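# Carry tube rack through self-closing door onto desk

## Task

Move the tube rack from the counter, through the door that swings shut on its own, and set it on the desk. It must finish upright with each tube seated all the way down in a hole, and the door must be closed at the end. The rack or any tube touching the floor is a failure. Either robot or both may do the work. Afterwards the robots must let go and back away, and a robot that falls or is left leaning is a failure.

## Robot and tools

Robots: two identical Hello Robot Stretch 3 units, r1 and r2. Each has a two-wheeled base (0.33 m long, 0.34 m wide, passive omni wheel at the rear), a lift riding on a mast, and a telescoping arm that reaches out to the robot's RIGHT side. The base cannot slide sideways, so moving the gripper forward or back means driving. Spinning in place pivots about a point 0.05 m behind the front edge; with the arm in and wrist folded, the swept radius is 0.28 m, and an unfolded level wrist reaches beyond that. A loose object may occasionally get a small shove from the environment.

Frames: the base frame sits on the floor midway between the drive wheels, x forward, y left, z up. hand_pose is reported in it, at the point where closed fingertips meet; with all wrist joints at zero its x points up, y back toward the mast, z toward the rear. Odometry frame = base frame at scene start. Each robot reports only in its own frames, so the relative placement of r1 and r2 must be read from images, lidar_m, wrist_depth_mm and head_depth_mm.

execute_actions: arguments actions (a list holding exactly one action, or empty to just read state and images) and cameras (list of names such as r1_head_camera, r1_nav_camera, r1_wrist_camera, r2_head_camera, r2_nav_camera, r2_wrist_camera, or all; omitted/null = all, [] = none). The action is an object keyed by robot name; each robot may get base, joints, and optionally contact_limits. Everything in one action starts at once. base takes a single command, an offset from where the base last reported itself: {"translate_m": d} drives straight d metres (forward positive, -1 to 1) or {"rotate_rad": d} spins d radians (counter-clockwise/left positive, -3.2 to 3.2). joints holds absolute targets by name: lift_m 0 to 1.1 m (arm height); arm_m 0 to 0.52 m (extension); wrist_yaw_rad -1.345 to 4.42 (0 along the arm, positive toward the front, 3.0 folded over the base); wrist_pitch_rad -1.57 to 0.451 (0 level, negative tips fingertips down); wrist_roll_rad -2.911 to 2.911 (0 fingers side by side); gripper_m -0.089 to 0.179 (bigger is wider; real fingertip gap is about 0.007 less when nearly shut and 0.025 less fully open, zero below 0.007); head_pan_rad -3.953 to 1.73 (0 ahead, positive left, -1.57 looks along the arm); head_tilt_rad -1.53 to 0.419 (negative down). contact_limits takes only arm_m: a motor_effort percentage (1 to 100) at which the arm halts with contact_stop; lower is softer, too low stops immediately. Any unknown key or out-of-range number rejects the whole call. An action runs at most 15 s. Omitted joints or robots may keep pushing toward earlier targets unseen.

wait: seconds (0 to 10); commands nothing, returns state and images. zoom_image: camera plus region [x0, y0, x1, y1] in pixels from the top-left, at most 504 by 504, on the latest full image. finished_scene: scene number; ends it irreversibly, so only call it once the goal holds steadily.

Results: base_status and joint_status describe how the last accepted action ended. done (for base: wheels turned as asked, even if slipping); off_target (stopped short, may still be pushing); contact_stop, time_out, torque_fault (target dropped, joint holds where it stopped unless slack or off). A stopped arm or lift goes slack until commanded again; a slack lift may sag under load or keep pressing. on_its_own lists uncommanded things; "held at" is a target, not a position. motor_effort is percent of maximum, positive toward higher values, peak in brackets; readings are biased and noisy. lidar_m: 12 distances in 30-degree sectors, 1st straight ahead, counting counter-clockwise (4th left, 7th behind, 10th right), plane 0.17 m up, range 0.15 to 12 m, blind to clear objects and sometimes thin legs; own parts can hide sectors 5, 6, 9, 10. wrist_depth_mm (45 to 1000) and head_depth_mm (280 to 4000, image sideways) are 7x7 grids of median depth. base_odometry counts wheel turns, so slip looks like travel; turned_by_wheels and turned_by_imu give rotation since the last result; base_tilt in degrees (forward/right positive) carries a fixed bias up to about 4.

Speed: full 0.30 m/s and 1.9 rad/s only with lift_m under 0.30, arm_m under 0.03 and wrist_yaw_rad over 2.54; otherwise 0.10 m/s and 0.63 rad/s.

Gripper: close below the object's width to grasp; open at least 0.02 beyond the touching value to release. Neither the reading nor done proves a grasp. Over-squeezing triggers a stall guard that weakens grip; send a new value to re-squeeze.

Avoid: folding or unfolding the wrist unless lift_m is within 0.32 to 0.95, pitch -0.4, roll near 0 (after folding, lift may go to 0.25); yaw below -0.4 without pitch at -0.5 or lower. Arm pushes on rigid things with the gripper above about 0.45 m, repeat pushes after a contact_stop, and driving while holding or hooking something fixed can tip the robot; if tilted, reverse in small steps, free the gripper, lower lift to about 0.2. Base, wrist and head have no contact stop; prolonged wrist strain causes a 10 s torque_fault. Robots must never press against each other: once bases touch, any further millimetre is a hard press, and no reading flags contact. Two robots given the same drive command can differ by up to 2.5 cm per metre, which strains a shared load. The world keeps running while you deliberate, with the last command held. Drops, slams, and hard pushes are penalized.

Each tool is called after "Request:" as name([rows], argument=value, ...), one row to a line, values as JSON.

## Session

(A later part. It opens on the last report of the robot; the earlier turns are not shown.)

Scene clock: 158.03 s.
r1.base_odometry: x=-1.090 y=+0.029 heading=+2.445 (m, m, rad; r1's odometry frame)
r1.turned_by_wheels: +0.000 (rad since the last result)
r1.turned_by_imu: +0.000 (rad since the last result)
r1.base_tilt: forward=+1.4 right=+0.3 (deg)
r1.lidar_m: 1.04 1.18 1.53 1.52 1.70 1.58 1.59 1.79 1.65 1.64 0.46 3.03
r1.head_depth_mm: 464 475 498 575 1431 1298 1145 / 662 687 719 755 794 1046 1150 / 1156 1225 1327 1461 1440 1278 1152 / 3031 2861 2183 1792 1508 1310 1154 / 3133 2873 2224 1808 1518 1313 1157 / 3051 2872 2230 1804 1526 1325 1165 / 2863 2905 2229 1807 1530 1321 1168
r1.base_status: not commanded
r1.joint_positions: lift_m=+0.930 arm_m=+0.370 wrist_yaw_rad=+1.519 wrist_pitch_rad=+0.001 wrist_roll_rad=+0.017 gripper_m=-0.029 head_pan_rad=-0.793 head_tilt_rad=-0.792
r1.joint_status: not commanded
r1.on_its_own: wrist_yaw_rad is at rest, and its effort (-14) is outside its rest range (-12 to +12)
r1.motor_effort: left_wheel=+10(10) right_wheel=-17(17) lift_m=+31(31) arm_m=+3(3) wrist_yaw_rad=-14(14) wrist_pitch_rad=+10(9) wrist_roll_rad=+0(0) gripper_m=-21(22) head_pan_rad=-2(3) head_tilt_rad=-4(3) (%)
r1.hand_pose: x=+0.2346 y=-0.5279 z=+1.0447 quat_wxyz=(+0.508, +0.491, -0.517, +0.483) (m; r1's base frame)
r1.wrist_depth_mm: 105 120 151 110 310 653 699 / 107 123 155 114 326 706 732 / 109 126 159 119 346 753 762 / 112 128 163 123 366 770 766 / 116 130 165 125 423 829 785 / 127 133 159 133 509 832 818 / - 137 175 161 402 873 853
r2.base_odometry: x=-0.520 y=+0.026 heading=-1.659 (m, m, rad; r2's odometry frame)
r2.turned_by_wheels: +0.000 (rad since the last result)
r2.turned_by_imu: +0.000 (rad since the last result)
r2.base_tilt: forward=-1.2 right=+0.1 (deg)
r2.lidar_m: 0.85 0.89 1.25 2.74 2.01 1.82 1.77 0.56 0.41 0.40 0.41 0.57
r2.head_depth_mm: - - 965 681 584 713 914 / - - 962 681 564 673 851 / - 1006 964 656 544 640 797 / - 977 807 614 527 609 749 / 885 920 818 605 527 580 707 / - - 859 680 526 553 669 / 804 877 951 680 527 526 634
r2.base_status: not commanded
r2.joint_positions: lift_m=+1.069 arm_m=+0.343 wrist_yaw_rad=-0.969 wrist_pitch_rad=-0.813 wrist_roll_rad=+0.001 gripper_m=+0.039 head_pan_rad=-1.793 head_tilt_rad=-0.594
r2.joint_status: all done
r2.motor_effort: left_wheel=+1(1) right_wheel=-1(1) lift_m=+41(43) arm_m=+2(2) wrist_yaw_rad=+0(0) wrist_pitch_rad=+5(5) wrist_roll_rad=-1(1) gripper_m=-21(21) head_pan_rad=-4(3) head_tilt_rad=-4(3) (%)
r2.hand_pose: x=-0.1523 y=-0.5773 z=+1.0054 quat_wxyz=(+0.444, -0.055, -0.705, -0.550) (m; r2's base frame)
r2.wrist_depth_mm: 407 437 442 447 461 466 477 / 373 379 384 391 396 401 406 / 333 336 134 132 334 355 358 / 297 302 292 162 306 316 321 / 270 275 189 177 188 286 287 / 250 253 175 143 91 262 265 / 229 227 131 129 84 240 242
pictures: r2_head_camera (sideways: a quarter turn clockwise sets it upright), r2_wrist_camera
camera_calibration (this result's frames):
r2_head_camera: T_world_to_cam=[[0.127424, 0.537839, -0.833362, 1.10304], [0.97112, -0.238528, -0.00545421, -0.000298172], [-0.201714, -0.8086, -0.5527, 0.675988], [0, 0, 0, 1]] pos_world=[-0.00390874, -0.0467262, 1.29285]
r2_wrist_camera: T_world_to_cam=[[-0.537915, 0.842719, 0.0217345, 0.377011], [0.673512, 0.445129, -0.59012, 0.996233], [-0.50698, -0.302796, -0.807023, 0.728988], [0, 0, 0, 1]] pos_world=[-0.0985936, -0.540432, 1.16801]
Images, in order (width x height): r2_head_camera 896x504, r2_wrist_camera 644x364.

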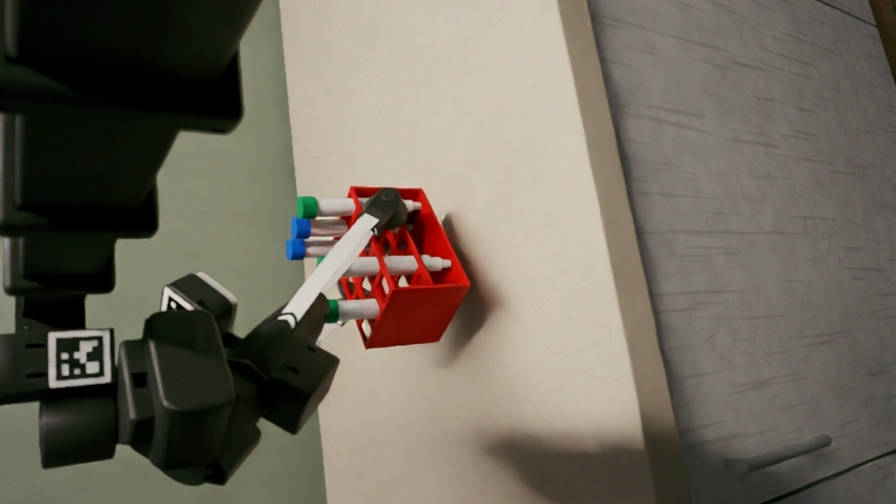

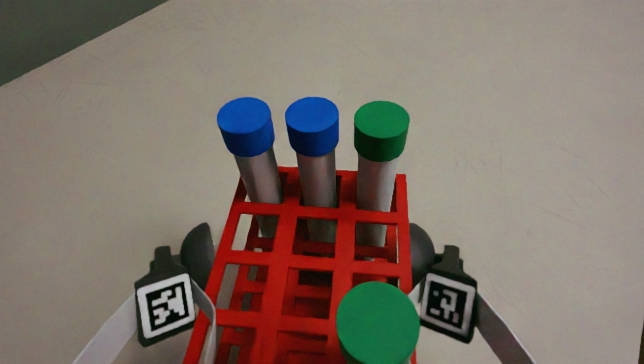

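Request:
execute_actions([
  {"r2":{"base":{"translate_m":-0.35},"joints":{"wrist_yaw_rad":1.57,"arm_m":0.2}}},
], cameras=["r2_wrist_camera"])

Request:
execute_actions([
  {"r2":{"base":{"rotate_rad":2.35},"joints":{"arm_m":0.0,"head_pan_rad":0,"head_tilt_rad":-0.7}}},
], cameras=["r2_wrist_camera","r2_nav_camera"])

Request:
execute_actions([
  {"r2":{"base":{"translate_m":1.0},"joints":{"lift_m":0.95}}},
], cameras=["r2_wrist_camera","r2_nav_camera"])

Scene clock: 172.10 s.
r1.base_odometry: x=-1.090 y=+0.029 heading=+2.445 (m, m, rad; r1's odometry frame)
r1.turned_by_wheels: +0.000 (rad since the last result)
r1.turned_by_imu: +0.000 (rad since the last result)
r1.base_tilt: forward=+1.4 right=+0.3 (deg)
r1.lidar_m: 1.04 1.18 1.54 1.02 1.70 1.59 1.59 1.78 1.65 1.64 0.46 3.03
r1.head_depth_mm: 465 475 498 575 1432 1291 1145 / 659 688 719 753 794 1049 1150 / 1158 1219 1328 1457 1443 1284 1154 / 3038 2826 2198 1791 1513 1311 1158 / 3134 2871 2212 1798 1517 1316 1156 / 3032 2900 2249 1804 1533 1319 1164 / 2894 2919 2244 1818 1529 1322 1168
r1.base_status: not commanded
r1.joint_positions: lift_m=+0.930 arm_m=+0.370 wrist_yaw_rad=+1.519 wrist_pitch_rad=+0.001 wrist_roll_rad=+0.017 gripper_m=-0.029 head_pan_rad=-0.793 head_tilt_rad=-0.792
r1.joint_status: not commanded
r1.on_its_own: wrist_yaw_rad is at rest, and its effort (-13) is outside its rest range (-12 to +12)
r1.motor_effort: left_wheel=+10(11) right_wheel=-17(16) lift_m=+31(31) arm_m=+3(3) wrist_yaw_rad=-13(13) wrist_pitch_rad=+10(9) wrist_roll_rad=+0(0) gripper_m=-22(21) head_pan_rad=-2(3) head_tilt_rad=-3(3) (%)
r1.hand_pose: x=+0.2346 y=-0.5279 z=+1.0447 quat_wxyz=(+0.508, +0.491, -0.517, +0.483) (m; r1's base frame)
r1.wrist_depth_mm: 105 121 151 110 311 639 692 / 107 123 155 114 327 728 718 / 110 126 159 119 345 745 753 / 112 128 163 123 363 770 770 / 116 131 165 125 419 798 795 / 127 133 160 132 511 844 822 / - 136 175 161 399 884 842
r2.base_odometry: x=-0.489 y=+0.375 heading=-1.659 (m, m, rad; r2's odometry frame)
r2.turned_by_wheels: +0.000 (rad since the last result)
r2.turned_by_imu: +0.002 (rad since the last result)
r2.base_tilt: forward=-1.2 right=+0.1 (deg)
r2.lidar_m: 1.20 1.26 1.76 1.02 1.03 1.47 1.42 0.56 0.41 0.40 0.41 0.57
r2.head_depth_mm: - - 911 684 565 709 911 / - 1047 963 682 564 671 849 / - 989 962 681 545 625 791 / - 958 963 681 527 605 743 / - - 861 681 527 577 702 / 797 - - 628 527 552 666 / 794 892 950 628 420 525 631
r2.base_status: done
r2.joint_positions: lift_m=+1.069 arm_m=+0.200 wrist_yaw_rad=+1.568 wrist_pitch_rad=-0.813 wrist_roll_rad=+0.001 gripper_m=+0.039 head_pan_rad=-1.793 head_tilt_rad=-0.594
r2.joint_status: all done
r2.motor_effort: left_wheel=+2(2) right_wheel=-1(5) lift_m=+41(41) arm_m=-2(1) wrist_yaw_rad=+3(3) wrist_pitch_rad=+5(5) wrist_roll_rad=-1(1) gripper_m=-20(21) head_pan_rad=-3(3) head_tilt_rad=-3(4) (%)
r2.hand_pose: x=+0.1372 y=-0.3458 z=+1.0053 quat_wxyz=(+0.658, +0.657, -0.262, +0.260) (m; r2's base frame)
r2.wrist_depth_mm: - - - - 455 466 469 / - - - - 394 400 405 / - - 137 132 335 352 359 / - - - 163 305 316 317 / - - 189 177 189 287 288 / - - 175 143 91 262 262 / - - 132 129 84 239 242
pictures: r2_wrist_camera
camera_calibration (this result's frames):
r2_wrist_camera: T_world_to_cam=[[-0.0360179, -0.999114, 0.0217558, -0.368181], [-0.807323, 0.016259, -0.589886, 0.7528], [0.58901, -0.0388104, -0.807193, 0.886912], [0, 0, 0, 1]] pos_world=[0.0720909, -0.345673, 1.16799]
Images, in order (width x height): r2_wrist_camera 644x364.

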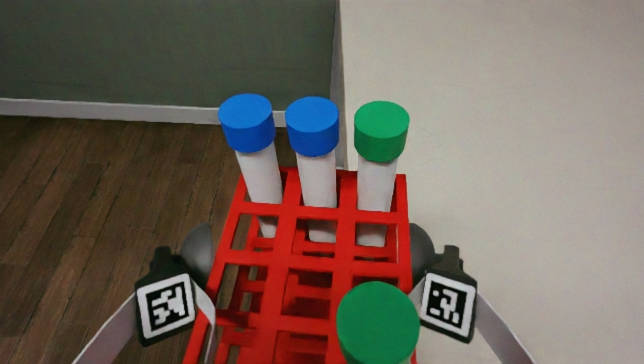

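Scene clock: 176.80 s.
r1.base_odometry: x=-1.090 y=+0.029 heading=+2.445 (m, m, rad; r1's odometry frame)
r1.turned_by_wheels: +0.000 (rad since the last result)
r1.turned_by_imu: +0.000 (rad since the last result)
r1.base_tilt: forward=+1.4 right=+0.3 (deg)
r1.lidar_m: 1.04 1.18 1.53 1.15 1.70 1.59 1.59 1.78 1.65 1.64 0.45 3.05
r1.head_depth_mm: 464 475 498 575 1428 1296 1148 / 661 687 718 754 793 1048 1149 / 1154 1230 1334 1451 1441 1274 1154 / 3039 2839 2199 1785 1516 1309 1153 / 3120 2850 2204 1804 1527 1311 1165 / 3015 2902 2217 1822 1529 1316 1167 / 2906 2906 2257 1828 1533 1333 1174
r1.base_status: not commanded
r1.joint_positions: lift_m=+0.930 arm_m=+0.370 wrist_yaw_rad=+1.519 wrist_pitch_rad=+0.001 wrist_roll_rad=+0.017 gripper_m=-0.029 head_pan_rad=-0.793 head_tilt_rad=-0.792
r1.joint_status: not commanded
r1.on_its_own: wrist_yaw_rad is at rest, and its effort (-13) is outside its rest range (-12 to +12)
r1.motor_effort: left_wheel=+10(10) right_wheel=-16(16) lift_m=+31(31) arm_m=+3(3) wrist_yaw_rad=-13(13) wrist_pitch_rad=+9(10) wrist_roll_rad=+0(0) gripper_m=-21(22) head_pan_rad=-2(2) head_tilt_rad=-3(3) (%)
r1.hand_pose: x=+0.2346 y=-0.5279 z=+1.0447 quat_wxyz=(+0.508, +0.491, -0.517, +0.483) (m; r1's base frame)
r1.wrist_depth_mm: 105 121 151 110 308 637 718 / 107 123 155 114 332 728 720 / 109 126 160 119 343 744 741 / 112 128 164 123 362 795 762 / 116 131 165 125 418 822 805 / 127 133 160 133 501 852 834 / - 137 175 161 403 899 835
r2.base_odometry: x=-0.489 y=+0.375 heading=+0.691 (m, m, rad; r2's odometry frame)
r2.turned_by_wheels: +2.350 (rad since the last result)
r2.turned_by_imu: +2.373 (rad since the last result)
r2.base_tilt: forward=-1.2 right=+0.1 (deg)
r2.lidar_m: 1.63 1.42 0.80 0.46 0.40 0.40 0.46 0.79 1.21 1.41 2.50 1.02
r2.head_depth_mm: 1408 1524 2375 1973 1425 1380 1213 / 1658 1803 1930 1985 1652 1376 1180 / 2062 2242 2392 2037 1650 1382 1180 / 3318 3626 2686 2044 1648 1376 1184 / 3640 3862 2698 2033 1649 1376 1182 / 1510 1637 1823 1963 1647 1374 1178 / 1354 1489 1646 1832 1642 1370 1179
r2.base_status: done
r2.joint_positions: lift_m=+1.069 arm_m=+0.002 wrist_yaw_rad=+1.570 wrist_pitch_rad=-0.814 wrist_roll_rad=+0.001 gripper_m=+0.039 head_pan_rad=-0.007 head_tilt_rad=-0.691
r2.joint_status: all done
joint sent to its limit — the command would take r2.arm_m past its lower limit, so that joint was sent only as far as its limit.
r2.motor_effort: left_wheel=-3(6) right_wheel=+2(6) lift_m=+41(41) arm_m=-2(3) wrist_yaw_rad=+1(3) wrist_pitch_rad=+5(5) wrist_roll_rad=+0(0) gripper_m=-21(21) head_pan_rad=+3(42) head_tilt_rad=-5(19) (%)
r2.hand_pose: x=+0.1370 y=-0.1477 z=+1.0052 quat_wxyz=(+0.657, +0.657, -0.262, +0.260) (m; r2's base frame)
r2.wrist_depth_mm: - - - - - - - / - - - - - - - / - - 137 132 - - - / - - - 163 - - - / - - 189 177 189 - - / - - 175 143 91 - - / - - 132 129 84 - -
pictures: r2_nav_camera (sideways: a quarter turn counterclockwise sets it upright), r2_wrist_camera
camera_calibration (this result's frames):
r2_nav_camera: T_world_to_cam=[[0.650964, 0.0267933, 0.758635, -0.94898], [0.0464001, -0.998913, -0.0045354, 0.0602911], [0.757689, 0.0381532, -0.6515, 0.793491], [0, 0, 0, 1]] pos_world=[0.0137352, 0.0553776, 1.23716]
r2_wrist_camera: T_world_to_cam=[[-0.0343471, -0.999172, 0.0217932, -0.170466], [-0.807817, 0.014917, -0.589244, 0.748598], [0.588431, -0.0378437, -0.807661, 0.895289], [0, 0, 0, 1]] pos_world=[0.0720596, -0.147611, 1.16791]
Images, in order (width x height): r2_nav_camera 672x504, r2_wrist_camera 644x364.

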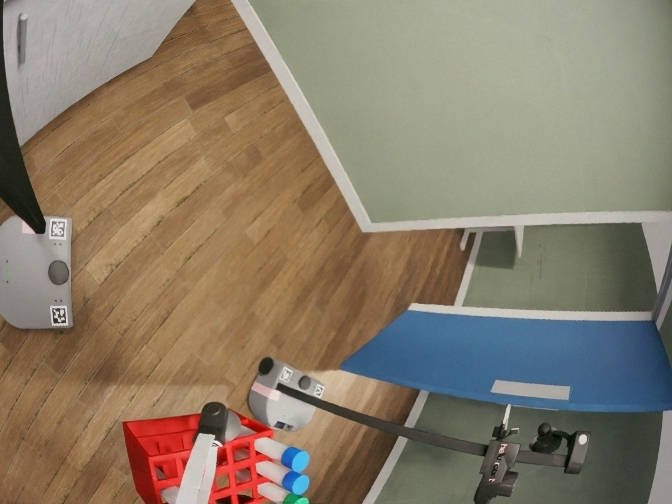

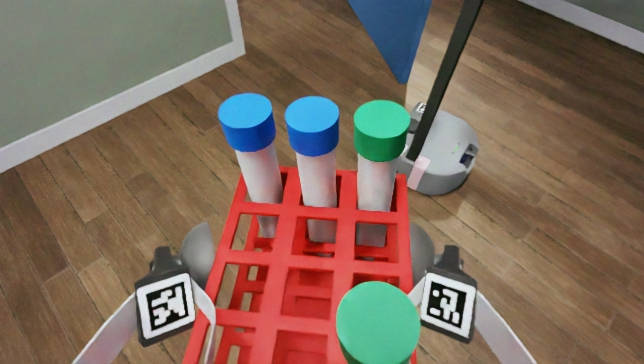

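Scene clock: 187.77 s.
r1.base_odometry: x=-1.090 y=+0.029 heading=+2.445 (m, m, rad; r1's odometry frame)
r1.turned_by_wheels: +0.000 (rad since the last result)
r1.turned_by_imu: +0.000 (rad since the last result)
r1.base_tilt: forward=+1.4 right=+0.3 (deg)
r1.lidar_m: 1.04 0.51 0.68 1.53 1.70 1.59 1.59 1.79 1.65 1.65 0.45 3.04
r1.head_depth_mm: 465 475 497 573 1429 1298 1144 / 660 687 718 753 794 1045 1150 / 1157 1223 1323 1452 1445 1279 1153 / 3023 2861 2198 1800 1514 1310 1154 / 3152 2870 2225 1808 1520 1315 1157 / 3033 2874 2209 1816 1519 1311 1162 / 2913 2927 2244 1816 1533 1328 1165
r1.base_status: not commanded
r1.joint_positions: lift_m=+0.930 arm_m=+0.370 wrist_yaw_rad=+1.519 wrist_pitch_rad=+0.001 wrist_roll_rad=+0.017 gripper_m=-0.029 head_pan_rad=-0.793 head_tilt_rad=-0.792
r1.joint_status: not commanded
r1.on_its_own: wrist_yaw_rad is at rest, and its effort (-13) is outside its rest range (-12 to +12)
r1.motor_effort: left_wheel=+11(10) right_wheel=-16(17) lift_m=+31(31) arm_m=+3(3) wrist_yaw_rad=-13(14) wrist_pitch_rad=+9(10) wrist_roll_rad=+0(0) gripper_m=-21(22) head_pan_rad=-2(2) head_tilt_rad=-3(4) (%)
r1.hand_pose: x=+0.2346 y=-0.5279 z=+1.0447 quat_wxyz=(+0.508, +0.491, -0.517, +0.483) (m; r1's base frame)
r1.wrist_depth_mm: 105 121 152 110 310 637 704 / 107 123 156 114 329 719 711 / 109 125 159 118 342 760 736 / 112 128 163 123 364 791 770 / 116 131 164 126 422 839 791 / 126 134 161 132 501 863 811 / - 136 175 161 398 888 831
r2.base_odometry: x=+0.282 y=+1.012 heading=+0.691 (m, m, rad; r2's odometry frame)
r2.turned_by_wheels: +0.000 (rad since the last result)
r2.turned_by_imu: +0.002 (rad since the last result)
r2.base_tilt: forward=-1.2 right=+0.0 (deg)
r2.lidar_m: 1.35 0.70 0.70 0.82 1.11 1.11 1.28 1.93 1.92 0.51 0.77 0.80
r2.head_depth_mm: 994 1057 1134 1214 1295 1344 335 / 1178 1275 1370 1490 1567 1375 1179 / 2250 2519 2573 1910 1651 1381 1181 / 2454 2807 2684 2051 1652 1381 1183 / 2667 3102 2668 2048 1646 1376 1184 / 2878 3172 2670 2032 1653 1289 1179 / 2682 3084 2584 878 980 1139 1176
r2.base_status: done
r2.joint_positions: lift_m=+0.951 arm_m=+0.002 wrist_yaw_rad=+1.570 wrist_pitch_rad=-0.814 wrist_roll_rad=+0.001 gripper_m=+0.039 head_pan_rad=-0.007 head_tilt_rad=-0.691
r2.joint_status: all done
r2.motor_effort: left_wheel=-2(3) right_wheel=+2(5) lift_m=+15(39) arm_m=-2(2) wrist_yaw_rad=+1(1) wrist_pitch_rad=+6(5) wrist_roll_rad=-1(1) gripper_m=-21(21) head_pan_rad=+3(3) head_tilt_rad=-5(5) (%)
r2.hand_pose: x=+0.1370 y=-0.1477 z=+0.8865 quat_wxyz=(+0.657, +0.657, -0.262, +0.260) (m; r2's base frame)
r2.wrist_depth_mm: 609 - - - - 684 518 / 660 789 - - - 708 548 / 724 849 136 132 916 742 - / 791 971 - 162 - 848 - / 877 - 189 177 189 - - / 954 - 175 143 90 - - / 919 929 132 129 84 984 974
pictures: r2_nav_camera (sideways: a quarter turn counterclockwise sets it upright), r2_wrist_camera
camera_calibration (this result's frames):
r2_nav_camera: T_world_to_cam=[[0.650964, 0.0267935, 0.758635, -0.94898], [0.0464005, -0.998913, -0.00453541, 0.0602911], [0.757689, 0.0381534, -0.6515, 0.793491], [0, 0, 0, 1]] pos_world=[0.0137352, 0.0553776, 1.23716]
r2_wrist_camera: T_world_to_cam=[[-0.0343467, -0.999172, 0.0217946, -0.16788], [-0.807846, 0.0149177, -0.589205, 0.678614], [0.588392, -0.0378439, -0.80769, 0.799453], [0, 0, 0, 1]] pos_world=[0.0720577, -0.14761, 1.04921]
Images, in order (width x height): r2_nav_camera 672x504, r2_wrist_camera 644x364.

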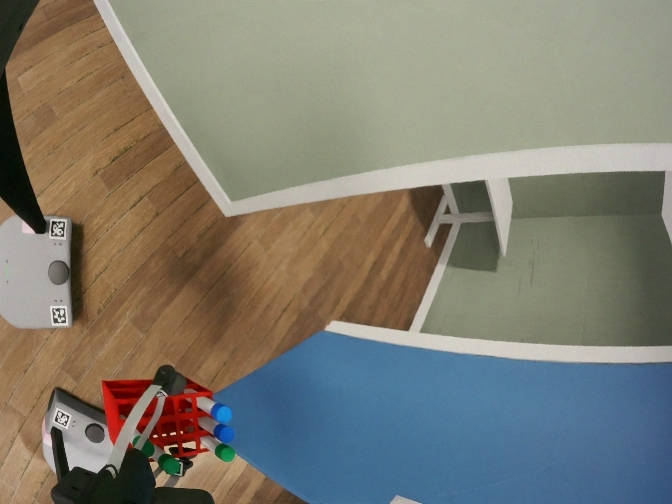

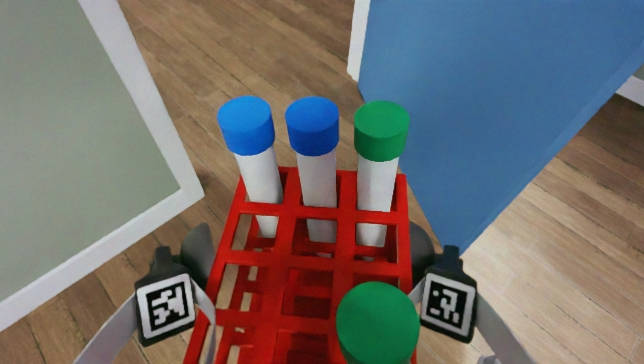

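Request:
execute_actions([
  {"r2":{"base":{"translate_m":0.95}}},
], cameras=[])

Request:
execute_actions([
  {"r2":{"base":{"rotate_rad":0.6},"joints":{"head_tilt_rad":-0.5}}},
], cameras=["r2_head_camera","r2_nav_camera"])

Scene clock: 201.53 s.
r1.base_odometry: x=-1.090 y=+0.029 heading=+2.445 (m, m, rad; r1's odometry frame)
r1.turned_by_wheels: +0.000 (rad since the last result)
r1.turned_by_imu: +0.001 (rad since the last result)
r1.base_tilt: forward=+1.5 right=+0.3 (deg)
r1.lidar_m: 1.04 1.18 1.53 1.53 1.69 1.59 1.59 1.78 1.65 1.64 0.46 1.03
r1.head_depth_mm: 464 475 497 575 1431 1304 1144 / 660 687 719 753 794 1047 1148 / 1153 1222 1324 1451 1436 1282 1154 / 3070 2857 2197 1797 1513 1309 1159 / 2651 2615 2219 1806 1427 1318 1162 / 936 2789 2229 1824 1399 1324 1167 / 2884 2942 2224 1695 1433 1325 1167
r1.base_status: not commanded
r1.joint_positions: lift_m=+0.930 arm_m=+0.370 wrist_yaw_rad=+1.519 wrist_pitch_rad=+0.001 wrist_roll_rad=+0.017 gripper_m=-0.029 head_pan_rad=-0.793 head_tilt_rad=-0.792
r1.joint_status: not commanded
r1.on_its_own: wrist_yaw_rad is at rest, and its effort (-13) is outside its rest range (-12 to +12)
r1.motor_effort: left_wheel=+10(10) right_wheel=-16(17) lift_m=+31(31) arm_m=+3(3) wrist_yaw_rad=-13(14) wrist_pitch_rad=+10(10) wrist_roll_rad=+0(0) gripper_m=-22(21) head_pan_rad=-2(2) head_tilt_rad=-3(5) (%)
r1.hand_pose: x=+0.2346 y=-0.5279 z=+1.0447 quat_wxyz=(+0.508, +0.491, -0.517, +0.483) (m; r1's base frame)
r1.wrist_depth_mm: 105 121 152 110 310 664 698 / 107 123 155 114 326 718 711 / 109 126 160 119 342 740 754 / 112 128 163 124 370 806 754 / 116 131 165 126 424 826 802 / 127 134 161 133 506 829 817 / - 137 175 161 400 900 840
r2.base_odometry: x=+1.014 y=+1.617 heading=+0.691 (m, m, rad; r2's odometry frame)
r2.turned_by_wheels: +0.000 (rad since the last result)
r2.turned_by_imu: +0.002 (rad since the last result)
r2.base_tilt: forward=-1.3 right=+0.1 (deg)
r2.lidar_m: 1.64 2.16 1.68 2.53 0.32 1.90 2.06 1.01 0.51 0.43 0.43 0.50
r2.head_depth_mm: 1289 1416 1568 1754 1646 875 335 / 1392 1542 1723 1901 1650 1382 1163 / 1506 1686 1902 2006 1651 1380 1183 / 1654 1855 2120 2035 1644 1382 1184 / 1807 2047 2366 2045 1645 1378 1184 / 2031 1979 2459 2027 1655 1379 1179 / 2075 1705 2454 2037 1639 1373 1175
r2.base_status: done
r2.joint_positions: lift_m=+0.951 arm_m=+0.002 wrist_yaw_rad=+1.570 wrist_pitch_rad=-0.814 wrist_roll_rad=+0.001 gripper_m=+0.039 head_pan_rad=-0.007 head_tilt_rad=-0.691
r2.joint_status: not commanded
r2.motor_effort: left_wheel=-3(4) right_wheel=+2(5) lift_m=+15(14) arm_m=-2(2) wrist_yaw_rad=+0(0) wrist_pitch_rad=+5(5) wrist_roll_rad=-1(1) gripper_m=-22(21) head_pan_rad=+4(3) head_tilt_rad=-5(5) (%)
r2.hand_pose: x=+0.1370 y=-0.1477 z=+0.8865 quat_wxyz=(+0.657, +0.657, -0.262, +0.260) (m; r2's base frame)
r2.wrist_depth_mm: - - - - - 367 262 / - - - - - 362 271 / - - 136 132 494 372 279 / - - - 162 503 390 288 / - - 190 177 189 411 296 / - - 175 143 91 417 309 / 940 923 131 129 84 421 320
pictures: none
No camera images: the call's "cameras" was empty. Leave "cameras" out to get every camera's image.

Scene clock: 203.47 s.
r1.base_odometry: x=-1.090 y=+0.029 heading=+2.445 (m, m, rad; r1's odometry frame)
r1.turned_by_wheels: +0.000 (rad since the last result)
r1.turned_by_imu: +0.000 (rad since the last result)
r1.base_tilt: forward=+1.5 right=+0.3 (deg)
r1.lidar_m: 1.04 1.18 1.54 1.53 1.70 1.59 1.58 1.78 1.65 1.64 0.46 0.97
r1.head_depth_mm: 464 475 496 574 1433 1294 1144 / 660 687 719 753 795 1045 1149 / 1158 1223 1331 1453 1447 1281 1152 / 3046 2858 2186 1800 1477 1306 1152 / 3074 2857 2217 1795 1397 1317 1163 / 1023 2770 2238 1806 1400 1313 1164 / 2914 2913 2248 1728 1497 1324 1172
r1.base_status: not commanded
r1.joint_positions: lift_m=+0.930 arm_m=+0.370 wrist_yaw_rad=+1.519 wrist_pitch_rad=+0.001 wrist_roll_rad=+0.017 gripper_m=-0.029 head_pan_rad=-0.793 head_tilt_rad=-0.792
r1.joint_status: not commanded
r1.on_its_own: wrist_yaw_rad is at rest, and its effort (-14) is outside its rest range (-12 to +12)
r1.motor_effort: left_wheel=+10(10) right_wheel=-16(16) lift_m=+31(31) arm_m=+3(3) wrist_yaw_rad=-14(13) wrist_pitch_rad=+10(10) wrist_roll_rad=+0(0) gripper_m=-22(21) head_pan_rad=-3(3) head_tilt_rad=-3(4) (%)
r1.hand_pose: x=+0.2346 y=-0.5279 z=+1.0447 quat_wxyz=(+0.508, +0.491, -0.517, +0.483) (m; r1's base frame)
r1.wrist_depth_mm: 105 120 152 110 309 658 724 / 107 123 156 114 330 709 717 / 109 125 159 118 346 743 747 / 113 128 163 123 364 799 755 / 116 131 164 125 427 811 782 / 127 134 160 133 507 856 814 / - 137 175 161 395 879 871
r2.base_odometry: x=+1.014 y=+1.617 heading=+1.290 (m, m, rad; r2's odometry frame)
r2.turned_by_wheels: +0.600 (rad since the last result)
r2.turned_by_imu: +0.606 (rad since the last result)
r2.base_tilt: forward=-1.2 right=+0.0 (deg)
r2.lidar_m: 2.16 1.68 2.61 0.31 1.99 2.16 1.02 0.49 0.43 0.44 0.55 1.73
r2.head_depth_mm: 2010 2220 2020 2464 1988 1575 1297 / 1968 2157 1860 2573 1988 1574 1300 / 1924 2100 1847 2495 1993 1573 1300 / 1875 2055 1845 2446 1995 1568 1303 / 1838 2010 1838 2415 1987 1573 1303 / 1805 1965 1845 2339 1986 1568 1296 / 1769 1907 1839 2273 1938 1572 1298
r2.base_status: done
r2.joint_positions: lift_m=+0.951 arm_m=+0.002 wrist_yaw_rad=+1.570 wrist_pitch_rad=-0.814 wrist_roll_rad=+0.001 gripper_m=+0.039 head_pan_rad=-0.007 head_tilt_rad=-0.507
r2.joint_status: all done
r2.motor_effort: left_wheel=-2(4) right_wheel=+2(5) lift_m=+14(15) arm_m=-2(2) wrist_yaw_rad=+0(1) wrist_pitch_rad=+6(5) wrist_roll_rad=-1(0) gripper_m=-21(21) head_pan_rad=+4(3) head_tilt_rad=+4(25) (%)
r2.hand_pose: x=+0.1370 y=-0.1477 z=+0.8865 quat_wxyz=(+0.657, +0.657, -0.262, +0.260) (m; r2's base frame)
r2.wrist_depth_mm: - - - - - - - / - - - - - - - / - - 136 132 - - - / - - - 163 - - - / - - 190 177 189 - - / - - 175 143 91 - 456 / 942 924 132 129 84 616 450
pictures: r2_head_camera (sideways: a quarter turn clockwise sets it upright), r2_nav_camera (sideways: a quarter turn counterclockwise sets it upright)
camera_calibration (this result's frames):
r2_head_camera: T_world_to_cam=[[-0.478665, 0.00910903, -0.87795, 1.16488], [0.0260334, 0.999654, -0.00382188, 0.00334229], [0.877611, -0.0246855, -0.478737, 0.57317], [0, 0, 0, 1]] pos_world=[0.0544826, 0.000196851, 1.29712]
r2_nav_camera: T_world_to_cam=[[0.501019, 0.0278977, 0.864987, -1.08672], [0.0464213, -0.998908, 0.00532874, 0.0474489], [0.864191, 0.037484, -0.501766, 0.598044], [0, 0, 0, 1]] pos_world=[0.0254395, 0.0552969, 1.23982]
Images, in order (width x height): r2_head_camera 896x504, r2_nav_camera 672x504.

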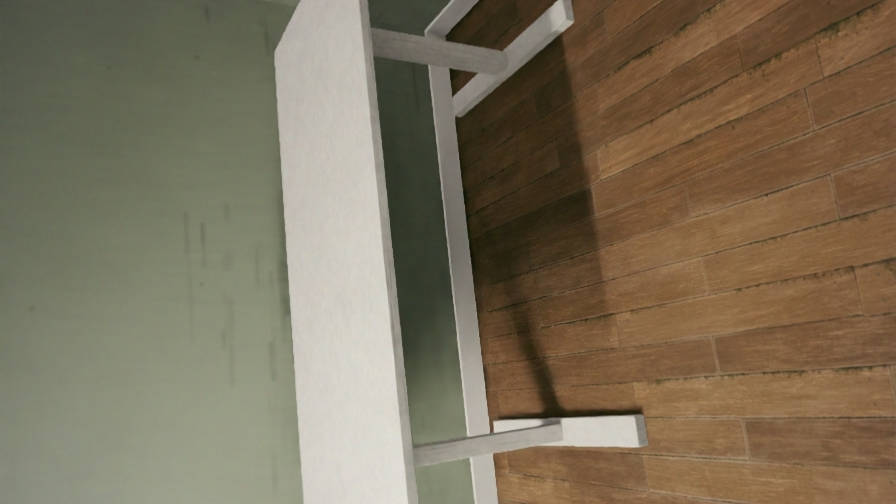

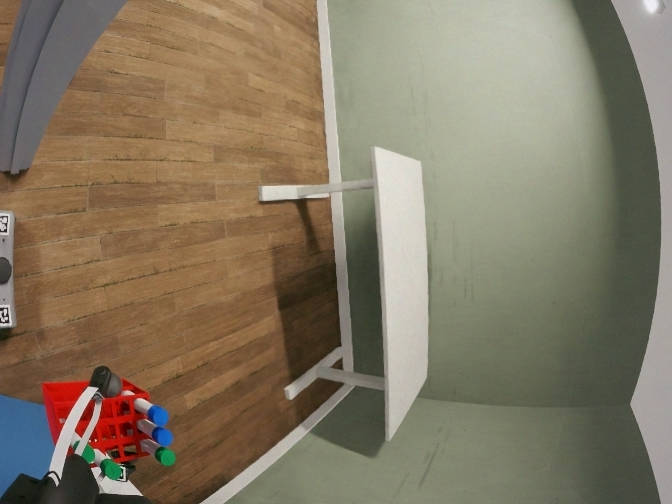

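Request:
execute_actions([
  {"r1":{"base":{"translate_m":0.13},"joints":{"arm_m":0.22}},"r2":{"base":{"translate_m":0.45}}},
], cameras=[])

Request:
execute_actions([
  {"r1":{"base":{"translate_m":0.16},"joints":{"arm_m":0.115}},"r2":{"base":{"translate_m":0.4}}},
], cameras=[])

Request:
execute_actions([
  {"r1":{"base":{"translate_m":0.15},"joints":{"arm_m":0.06}},"r2":{"base":{"rotate_rad":1.74},"joints":{"wrist_yaw_rad":0,"arm_m":0.42,"lift_m":0.9,"head_pan_rad":-1.57,"head_tilt_rad":-0.8}}},
], cameras=["r2_head_camera","r2_wrist_camera","r1_wrist_camera"])

Scene clock: 214.87 s.
r1.base_odometry: x=-1.190 y=+0.112 heading=+2.445 (m, m, rad; r1's odometry frame)
r1.turned_by_wheels: +0.001 (rad since the last result)
r1.turned_by_imu: +0.002 (rad since the last result)
r1.base_tilt: forward=+1.5 right=+0.4 (deg)
r1.lidar_m: 0.91 1.04 1.51 1.50 1.67 1.71 1.71 1.93 1.67 1.67 0.36 1.30
r1.head_depth_mm: 1114 1280 470 1773 1496 1295 1147 / 288 319 394 1685 1499 1305 1150 / 2672 2603 396 481 589 894 1134 / 3045 2806 2186 1794 1506 1307 1161 / 2988 2845 2203 1664 1520 1320 1160 / 2099 2878 2233 1623 1522 1318 1165 / 2754 2885 2165 1775 1490 1322 1173
r1.base_status: done
r1.joint_positions: lift_m=+0.930 arm_m=+0.220 wrist_yaw_rad=+1.491 wrist_pitch_rad=+0.001 wrist_roll_rad=+0.017 gripper_m=-0.029 head_pan_rad=-0.793 head_tilt_rad=-0.792
r1.joint_status: all done
r1.motor_effort: left_wheel=+5(13) right_wheel=-14(23) lift_m=+31(31) arm_m=-3(5) wrist_yaw_rad=+6(39) wrist_pitch_rad=+10(11) wrist_roll_rad=+0(0) gripper_m=-21(25) head_pan_rad=-2(3) head_tilt_rad=-3(3) (%)
r1.hand_pose: x=+0.2341 y=-0.3858 z=+1.0446 quat_wxyz=(+0.515, +0.484, -0.524, +0.476) (m; r1's base frame)
r1.wrist_depth_mm: 454 128 150 111 237 333 557 / 821 131 155 116 249 355 619 / 843 133 158 121 258 372 647 / 895 136 163 182 272 404 672 / 932 140 166 123 296 437 711 / - 145 166 130 333 477 743 / - 152 182 169 305 527 754
r2.base_odometry: x=+1.139 y=+2.049 heading=+1.290 (m, m, rad; r2's odometry frame)
r2.turned_by_wheels: +0.000 (rad since the last result)
r2.turned_by_imu: +0.002 (rad since the last result)
r2.base_tilt: forward=-1.2 right=+0.0 (deg)
r2.lidar_m: 1.71 1.25 2.12 2.44 0.52 0.50 0.82 0.61 0.57 0.75 1.33 1.58
r2.head_depth_mm: 1583 1726 1836 1326 1865 1577 1297 / 1540 1698 1788 1252 1989 1578 1295 / 1511 1650 1760 1256 1980 1573 1295 / 1468 1612 1709 1190 1979 1569 1300 / 1446 1583 1691 1191 2001 1569 1299 / 1426 1552 1654 1190 1925 1572 1298 / 1396 1503 1609 1184 1549 1520 1295
r2.base_status: done
r2.joint_positions: lift_m=+0.951 arm_m=+0.002 wrist_yaw_rad=+1.570 wrist_pitch_rad=-0.814 wrist_roll_rad=+0.001 gripper_m=+0.039 head_pan_rad=-0.007 head_tilt_rad=-0.507
r2.joint_status: not commanded
r2.motor_effort: left_wheel=-2(4) right_wheel=+2(6) lift_m=+14(15) arm_m=-2(2) wrist_yaw_rad=+0(0) wrist_pitch_rad=+6(5) wrist_roll_rad=-1(0) gripper_m=-21(21) head_pan_rad=+3(4) head_tilt_rad=+4(4) (%)
r2.hand_pose: x=+0.1370 y=-0.1477 z=+0.8865 quat_wxyz=(+0.657, +0.657, -0.262, +0.260) (m; r2's base frame)
r2.wrist_depth_mm: - - - - - - - / - - - - - - - / - - 136 132 - - - / - - - 163 - - - / - - 190 177 188 - - / - - 175 143 91 - - / 938 938 132 129 84 970 996
pictures: none
No camera images: the call's "cameras" was empty. Leave "cameras" out to get every camera's image.

Scene clock: 219.83 s.
r1.base_odometry: x=-1.313 y=+0.215 heading=+2.446 (m, m, rad; r1's odometry frame)
r1.turned_by_wheels: +0.000 (rad since the last result)
r1.turned_by_imu: +0.001 (rad since the last result)
r1.base_tilt: forward=+1.4 right=+0.3 (deg)
r1.lidar_m: 0.75 0.87 1.42 1.47 1.64 1.87 1.87 2.03 1.71 1.68 0.38 0.30
r1.head_depth_mm: 736 962 1264 1609 1493 1288 1148 / 407 368 359 1089 1437 1300 1155 / 321 372 421 537 766 1174 1154 / - 300 332 397 497 664 1097 / - 285 319 411 1458 1313 1160 / 2749 2815 1947 1793 1528 1327 1166 / 2136 2775 2162 1819 1213 1279 1168
r1.base_status: done
r1.joint_positions: lift_m=+0.930 arm_m=+0.115 wrist_yaw_rad=+1.484 wrist_pitch_rad=+0.000 wrist_roll_rad=+0.017 gripper_m=-0.029 head_pan_rad=-0.793 head_tilt_rad=-0.792
r1.joint_status: all done
r1.motor_effort: left_wheel=+2(9) right_wheel=-7(19) lift_m=+31(31) arm_m=+1(9) wrist_yaw_rad=-2(43) wrist_pitch_rad=+10(11) wrist_roll_rad=+0(0) gripper_m=-21(27) head_pan_rad=-2(2) head_tilt_rad=-4(3) (%)
r1.hand_pose: x=+0.2339 y=-0.2822 z=+1.0445 quat_wxyz=(+0.517, +0.482, -0.525, +0.474) (m; r1's base frame)
r1.wrist_depth_mm: 657 140 155 111 202 240 290 / 672 146 160 114 211 251 311 / 733 150 164 119 219 262 329 / 731 155 169 124 228 278 350 / 785 163 173 125 244 293 377 / 822 760 176 131 263 308 404 / 853 794 192 169 257 332 433
r2.base_odometry: x=+1.250 y=+2.433 heading=+1.290 (m, m, rad; r2's odometry frame)
r2.turned_by_wheels: +0.000 (rad since the last result)
r2.turned_by_imu: +0.001 (rad since the last result)
r2.base_tilt: forward=-1.2 right=+0.1 (deg)
r2.lidar_m: 1.32 0.89 1.63 2.51 1.23 0.84 0.99 0.81 0.87 1.26 1.27 1.24
r2.head_depth_mm: 1203 1325 1463 1192 877 1480 1295 / 1177 1288 1422 1191 877 1436 1295 / 1155 1261 1386 1194 875 761 1302 / 1125 1229 1356 1185 877 738 1298 / 1101 1205 1325 1185 877 740 1299 / 1086 1170 1295 1186 878 715 1294 / 1057 1151 1255 1192 877 693 1297
r2.base_status: done
r2.joint_positions: lift_m=+0.951 arm_m=+0.002 wrist_yaw_rad=+1.570 wrist_pitch_rad=-0.814 wrist_roll_rad=+0.001 gripper_m=+0.039 head_pan_rad=-0.007 head_tilt_rad=-0.507
r2.joint_status: not commanded
r2.motor_effort: left_wheel=-2(3) right_wheel=+2(5) lift_m=+14(15) arm_m=-2(2) wrist_yaw_rad=+1(1) wrist_pitch_rad=+6(5) wrist_roll_rad=-1(1) gripper_m=-21(22) head_pan_rad=+3(3) head_tilt_rad=+3(5) (%)
r2.hand_pose: x=+0.1370 y=-0.1477 z=+0.8865 quat_wxyz=(+0.657, +0.657, -0.262, +0.260) (m; r2's base frame)
r2.wrist_depth_mm: 546 557 566 569 590 597 628 / 489 515 538 - - - - / - - 136 132 - - - / - - - 162 - - - / - - 190 177 189 - - / - - 175 143 91 - - / 920 931 131 129 84 970 -
pictures: none
No camera images: the call's "cameras" was empty. Leave "cameras" out to get every camera's image.

Scene clock: 224.10 s.
r1.base_odometry: x=-1.428 y=+0.311 heading=+2.446 (m, m, rad; r1's odometry frame)
r1.turned_by_wheels: +0.000 (rad since the last result)
r1.turned_by_imu: +0.001 (rad since the last result)
r1.base_tilt: forward=+1.4 right=+0.3 (deg)
r1.lidar_m: 0.61 0.70 1.15 1.44 1.61 2.02 2.01 2.07 1.74 1.36 0.40 0.29
r1.head_depth_mm: 467 581 771 1069 - 1299 1145 / 389 459 569 751 1093 1302 1150 / 313 354 318 396 731 1053 1150 / 292 322 369 418 545 709 1031 / - 291 319 368 448 637 1142 / - - 298 366 1485 1253 1162 / - - 2134 1830 910 1090 1172
r1.base_status: done
r1.joint_positions: lift_m=+0.930 arm_m=+0.060 wrist_yaw_rad=+1.489 wrist_pitch_rad=+0.001 wrist_roll_rad=+0.017 gripper_m=-0.029 head_pan_rad=-0.793 head_tilt_rad=-0.792
r1.joint_status: all done
r1.motor_effort: left_wheel=+1(4) right_wheel=-6(12) lift_m=+31(31) arm_m=-1(6) wrist_yaw_rad=-6(40) wrist_pitch_rad=+10(10) wrist_roll_rad=+0(0) gripper_m=-21(26) head_pan_rad=-2(2) head_tilt_rad=-4(3) (%)
r1.hand_pose: x=+0.2340 y=-0.2261 z=+1.0447 quat_wxyz=(+0.516, +0.483, -0.524, +0.475) (m; r1's base frame)
r1.wrist_depth_mm: 519 493 160 109 184 198 217 / 529 503 165 114 190 206 227 / 556 531 170 119 200 216 237 / 586 557 177 122 207 227 248 / 599 576 181 125 217 235 261 / 632 604 186 130 228 248 276 / 673 652 200 142 232 263 290
r2.base_odometry: x=+1.250 y=+2.433 heading=+3.030 (m, m, rad; r2's odometry frame)
r2.turned_by_wheels: +1.740 (rad since the last result)
r2.turned_by_imu: +1.756 (rad since the last result)
r2.base_tilt: forward=-1.2 right=+0.1 (deg)
r2.lidar_m: 2.51 1.01 0.84 0.88 0.88 1.00 1.26 1.24 1.25 1.32 0.89 1.86
r2.head_depth_mm: 1154 1272 - - 1494 1306 1145 / 1142 - 954 795 1518 1309 1147 / 1123 - 985 794 1520 1306 1141 / 1142 - 743 793 1484 1308 1150 / 1142 1246 985 789 1490 1317 1143 / 1136 1252 981 791 1422 1298 1139 / 1131 1241 981 792 1484 1304 1137
r2.base_status: done
r2.joint_positions: lift_m=+0.901 arm_m=+0.420 wrist_yaw_rad=+0.000 wrist_pitch_rad=-0.814 wrist_roll_rad=+0.001 gripper_m=+0.039 head_pan_rad=-1.563 head_tilt_rad=-0.790
r2.joint_status: all done
r2.motor_effort: left_wheel=-2(6) right_wheel=+1(4) lift_m=+15(16) arm_m=+2(1) wrist_yaw_rad=+0(3) wrist_pitch_rad=+5(6) wrist_roll_rad=+0(1) gripper_m=-21(21) head_pan_rad=-3(40) head_tilt_rad=-6(30) (%)
r2.hand_pose: x=-0.0216 y=-0.7231 z=+0.8364 quat_wxyz=(+0.649, +0.280, -0.649, -0.280) (m; r2's base frame)
r2.wrist_depth_mm: 458 466 472 487 493 498 503 / 398 408 416 422 426 431 438 / 357 363 137 132 361 381 385 / 324 325 315 162 332 341 343 / 292 295 190 176 189 308 311 / 269 272 175 143 91 281 282 / 248 246 131 129 84 259 261
pictures: r1_wrist_camera, r2_head_camera (sideways: a quarter turn clockwise sets it upright), r2_wrist_camera
camera_calibration (this result's frames):
r1_wrist_camera: T_world_to_cam=[[-0.053354, -0.998198, -0.0274705, -0.182482], [-0.215664, 0.0383791, -0.975713, 1.10926], [0.975009, -0.0461337, -0.217323, 0.15406], [0, 0, 0, 1]] pos_world=[0.0792818, -0.217618, 1.11079]
r2_head_camera: T_world_to_cam=[[0.000504955, 0.704989, -0.709218, 0.941997], [0.999912, -0.00977118, -0.00900099, 0.00414186], [-0.0132755, -0.709151, -0.704932, 0.872866], [0, 0, 0, 1]] pos_world=[0.00697056, -0.0450636, 1.28343]
r2_wrist_camera: T_world_to_cam=[[-0.999214, 0.0331016, 0.021808, -0.0215774], [0.0139138, 0.808033, -0.588973, 1.12058], [-0.0371175, -0.588207, -0.807858, 0.419266], [0, 0, 0, 1]] pos_world=[-0.0215898, -0.658133, 0.999168]
Images, in order (width x height): r1_wrist_camera 644x364, r2_head_camera 896x504, r2_wrist_camera 644x364.

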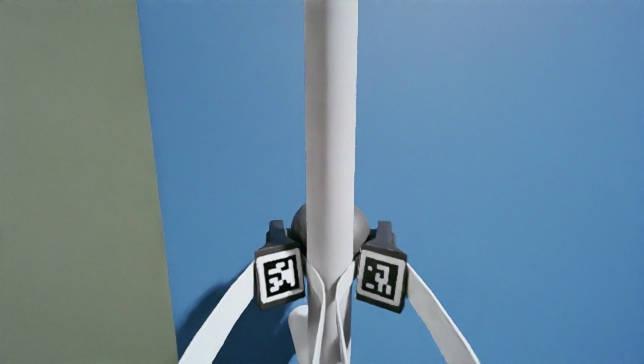

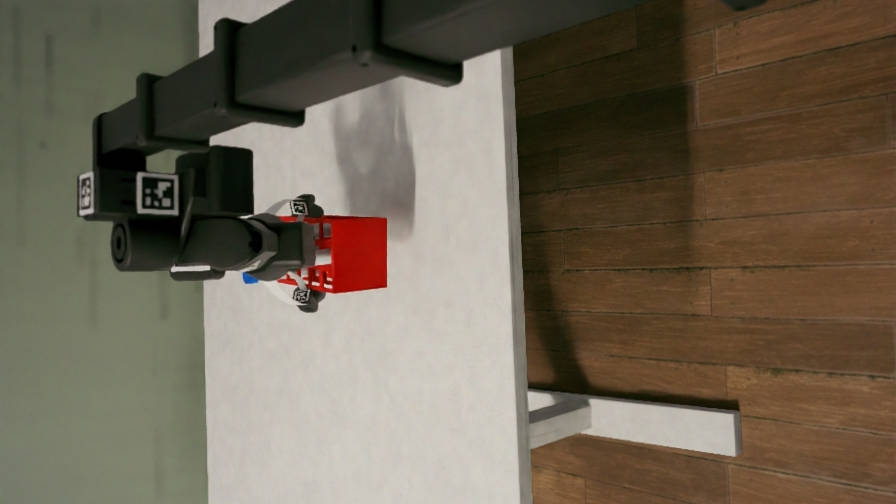

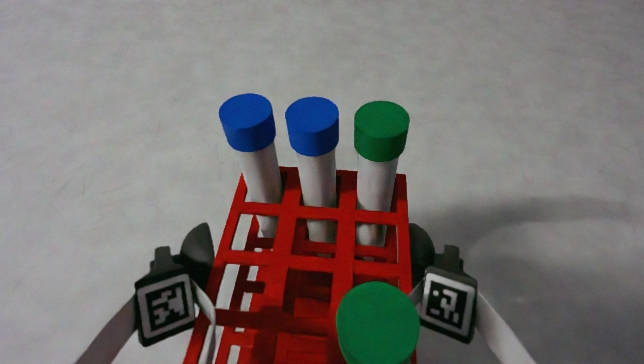

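Request:
execute_actions([
  {"r1":{"base":{"translate_m":0.12},"joints":{"arm_m":0.045}},"r2":{"joints":{"lift_m":0.85}}},
], cameras=["r2_wrist_camera","r2_head_camera","r1_wrist_camera"])

Scene clock: 236.73 s.
r1.base_odometry: x=-1.520 y=+0.388 heading=+2.446 (m, m, rad; r1's odometry frame)
r1.turned_by_wheels: +0.000 (rad since the last result)
r1.turned_by_imu: +0.001 (rad since the last result)
r1.base_tilt: forward=+1.4 right=+0.3 (deg)
r1.lidar_m: 0.49 0.57 0.93 1.44 1.59 2.14 2.13 2.10 1.76 1.07 0.38 0.29
r1.head_depth_mm: 394 475 599 792 - 1271 1143 / 348 410 498 632 823 1254 1149 / 323 368 425 538 674 951 1144 / 287 317 362 403 548 719 1039 / - 294 330 384 462 609 1121 / - - 299 350 795 1001 1144 / - - 321 676 706 871 1101
r1.base_status: done
r1.joint_positions: lift_m=+0.930 arm_m=+0.045 wrist_yaw_rad=+1.524 wrist_pitch_rad=+0.001 wrist_roll_rad=+0.017 gripper_m=-0.029 head_pan_rad=-0.793 head_tilt_rad=-0.792
r1.joint_status: all done
r1.on_its_own: wrist_yaw_rad is held at +1.524, not at your +1.500, by its stall guard, which is not easing now
r1.motor_effort: left_wheel=+1(2) right_wheel=-5(13) lift_m=+31(31) arm_m=+0(4) wrist_yaw_rad=+0(18) wrist_pitch_rad=+10(10) wrist_roll_rad=+0(0) gripper_m=-22(23) head_pan_rad=-3(2) head_tilt_rad=-2(3) (%)
r1.hand_pose: x=+0.2346 y=-0.2021 z=+1.0446 quat_wxyz=(+0.507, +0.492, -0.516, +0.484) (m; r1's base frame)
r1.wrist_depth_mm: 420 389 167 111 174 176 181 / 428 399 172 114 179 183 188 / 446 431 178 118 185 189 194 / 465 451 184 125 193 197 200 / 490 468 193 125 200 205 211 / 508 480 200 130 210 213 217 / 522 505 209 203 217 223 229
r2.base_odometry: x=+1.250 y=+2.433 heading=+3.030 (m, m, rad; r2's odometry frame)
r2.turned_by_wheels: +0.000 (rad since the last result)
r2.turned_by_imu: +0.001 (rad since the last result)
r2.base_tilt: forward=-1.2 right=+0.1 (deg)
r2.lidar_m: 2.51 1.01 0.84 0.85 0.86 1.00 1.26 1.24 1.26 1.32 0.89 1.86
r2.head_depth_mm: 1164 1250 1026 - - 1283 1127 / 1151 1266 - 794 1526 1308 1145 / 1150 1242 939 795 1523 1308 1141 / 1146 1255 777 782 1490 1307 1145 / 1139 1242 986 793 1484 1310 1145 / 1142 1243 985 791 1419 1295 1137 / 1131 1238 979 792 1488 1306 1142
r2.base_status: not commanded
r2.joint_positions: lift_m=+0.851 arm_m=+0.420 wrist_yaw_rad=+0.000 wrist_pitch_rad=-0.814 wrist_roll_rad=+0.001 gripper_m=+0.039 head_pan_rad=-1.563 head_tilt_rad=-0.790
r2.joint_status: all done
r2.motor_effort: left_wheel=-2(2) right_wheel=+2(2) lift_m=+15(13) arm_m=+3(2) wrist_yaw_rad=+0(0) wrist_pitch_rad=+5(5) wrist_roll_rad=+0(0) gripper_m=-20(21) head_pan_rad=-2(4) head_tilt_rad=-6(6) (%)
r2.hand_pose: x=-0.0216 y=-0.7230 z=+0.7864 quat_wxyz=(+0.649, +0.280, -0.649, -0.281) (m; r2's base frame)
r2.wrist_depth_mm: 375 382 388 394 404 409 418 / 329 335 338 343 349 353 358 / 293 296 137 132 295 311 315 / 264 266 258 162 269 279 283 / 239 243 190 177 189 252 255 / 220 222 175 143 91 230 232 / 203 202 132 129 84 212 214
pictures: r1_wrist_camera, r2_head_camera (sideways: a quarter turn clockwise sets it upright), r2_wrist_camera
camera_calibration (this result's frames):
r1_wrist_camera: T_world_to_cam=[[-0.018657, -0.999448, -0.0274854, -0.166825], [-0.21738, 0.0308874, -0.975598, 1.1071], [0.975909, -0.012227, -0.217836, 0.161767], [0, 0, 0, 1]] pos_world=[0.0796778, -0.19895, 1.11074]
r2_head_camera: T_world_to_cam=[[0.000504703, 0.704989, -0.709218, 0.941997], [0.999912, -0.00977082, -0.00900099, 0.00414186], [-0.0132752, -0.709151, -0.704932, 0.872866], [0, 0, 0, 1]] pos_world=[0.00697058, -0.0450636, 1.28343]
r2_wrist_camera: T_world_to_cam=[[-0.999214, 0.0330985, 0.0218127, -0.0204934], [0.0139137, 0.808115, -0.588861, 1.09107], [-0.0371176, -0.588094, -0.80794, 0.379018], [0, 0, 0, 1]] pos_world=[-0.0215898, -0.65813, 0.949157]
Images, in order (width x height): r1_wrist_camera 644x364, r2_head_camera 896x504, r2_wrist_camera 644x364.

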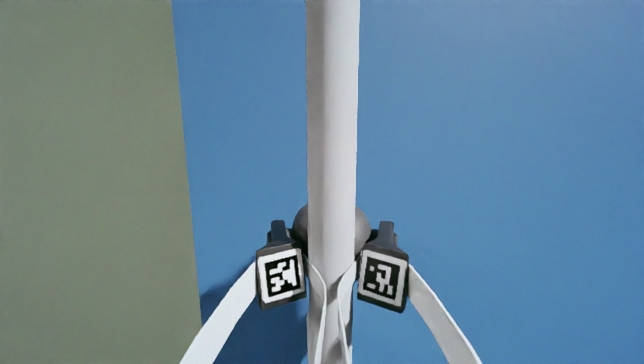

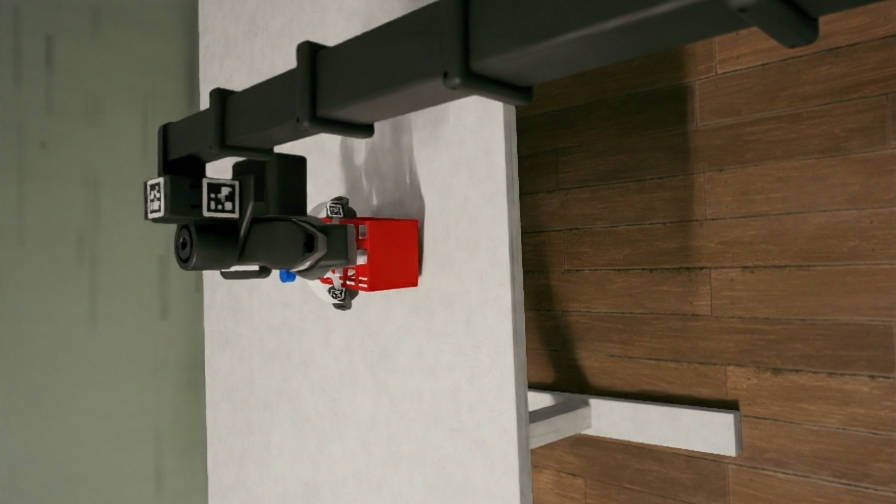

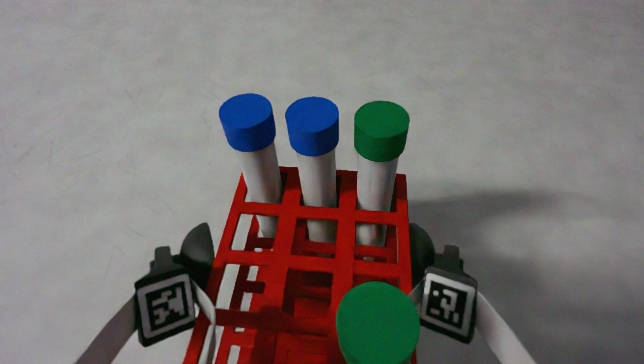

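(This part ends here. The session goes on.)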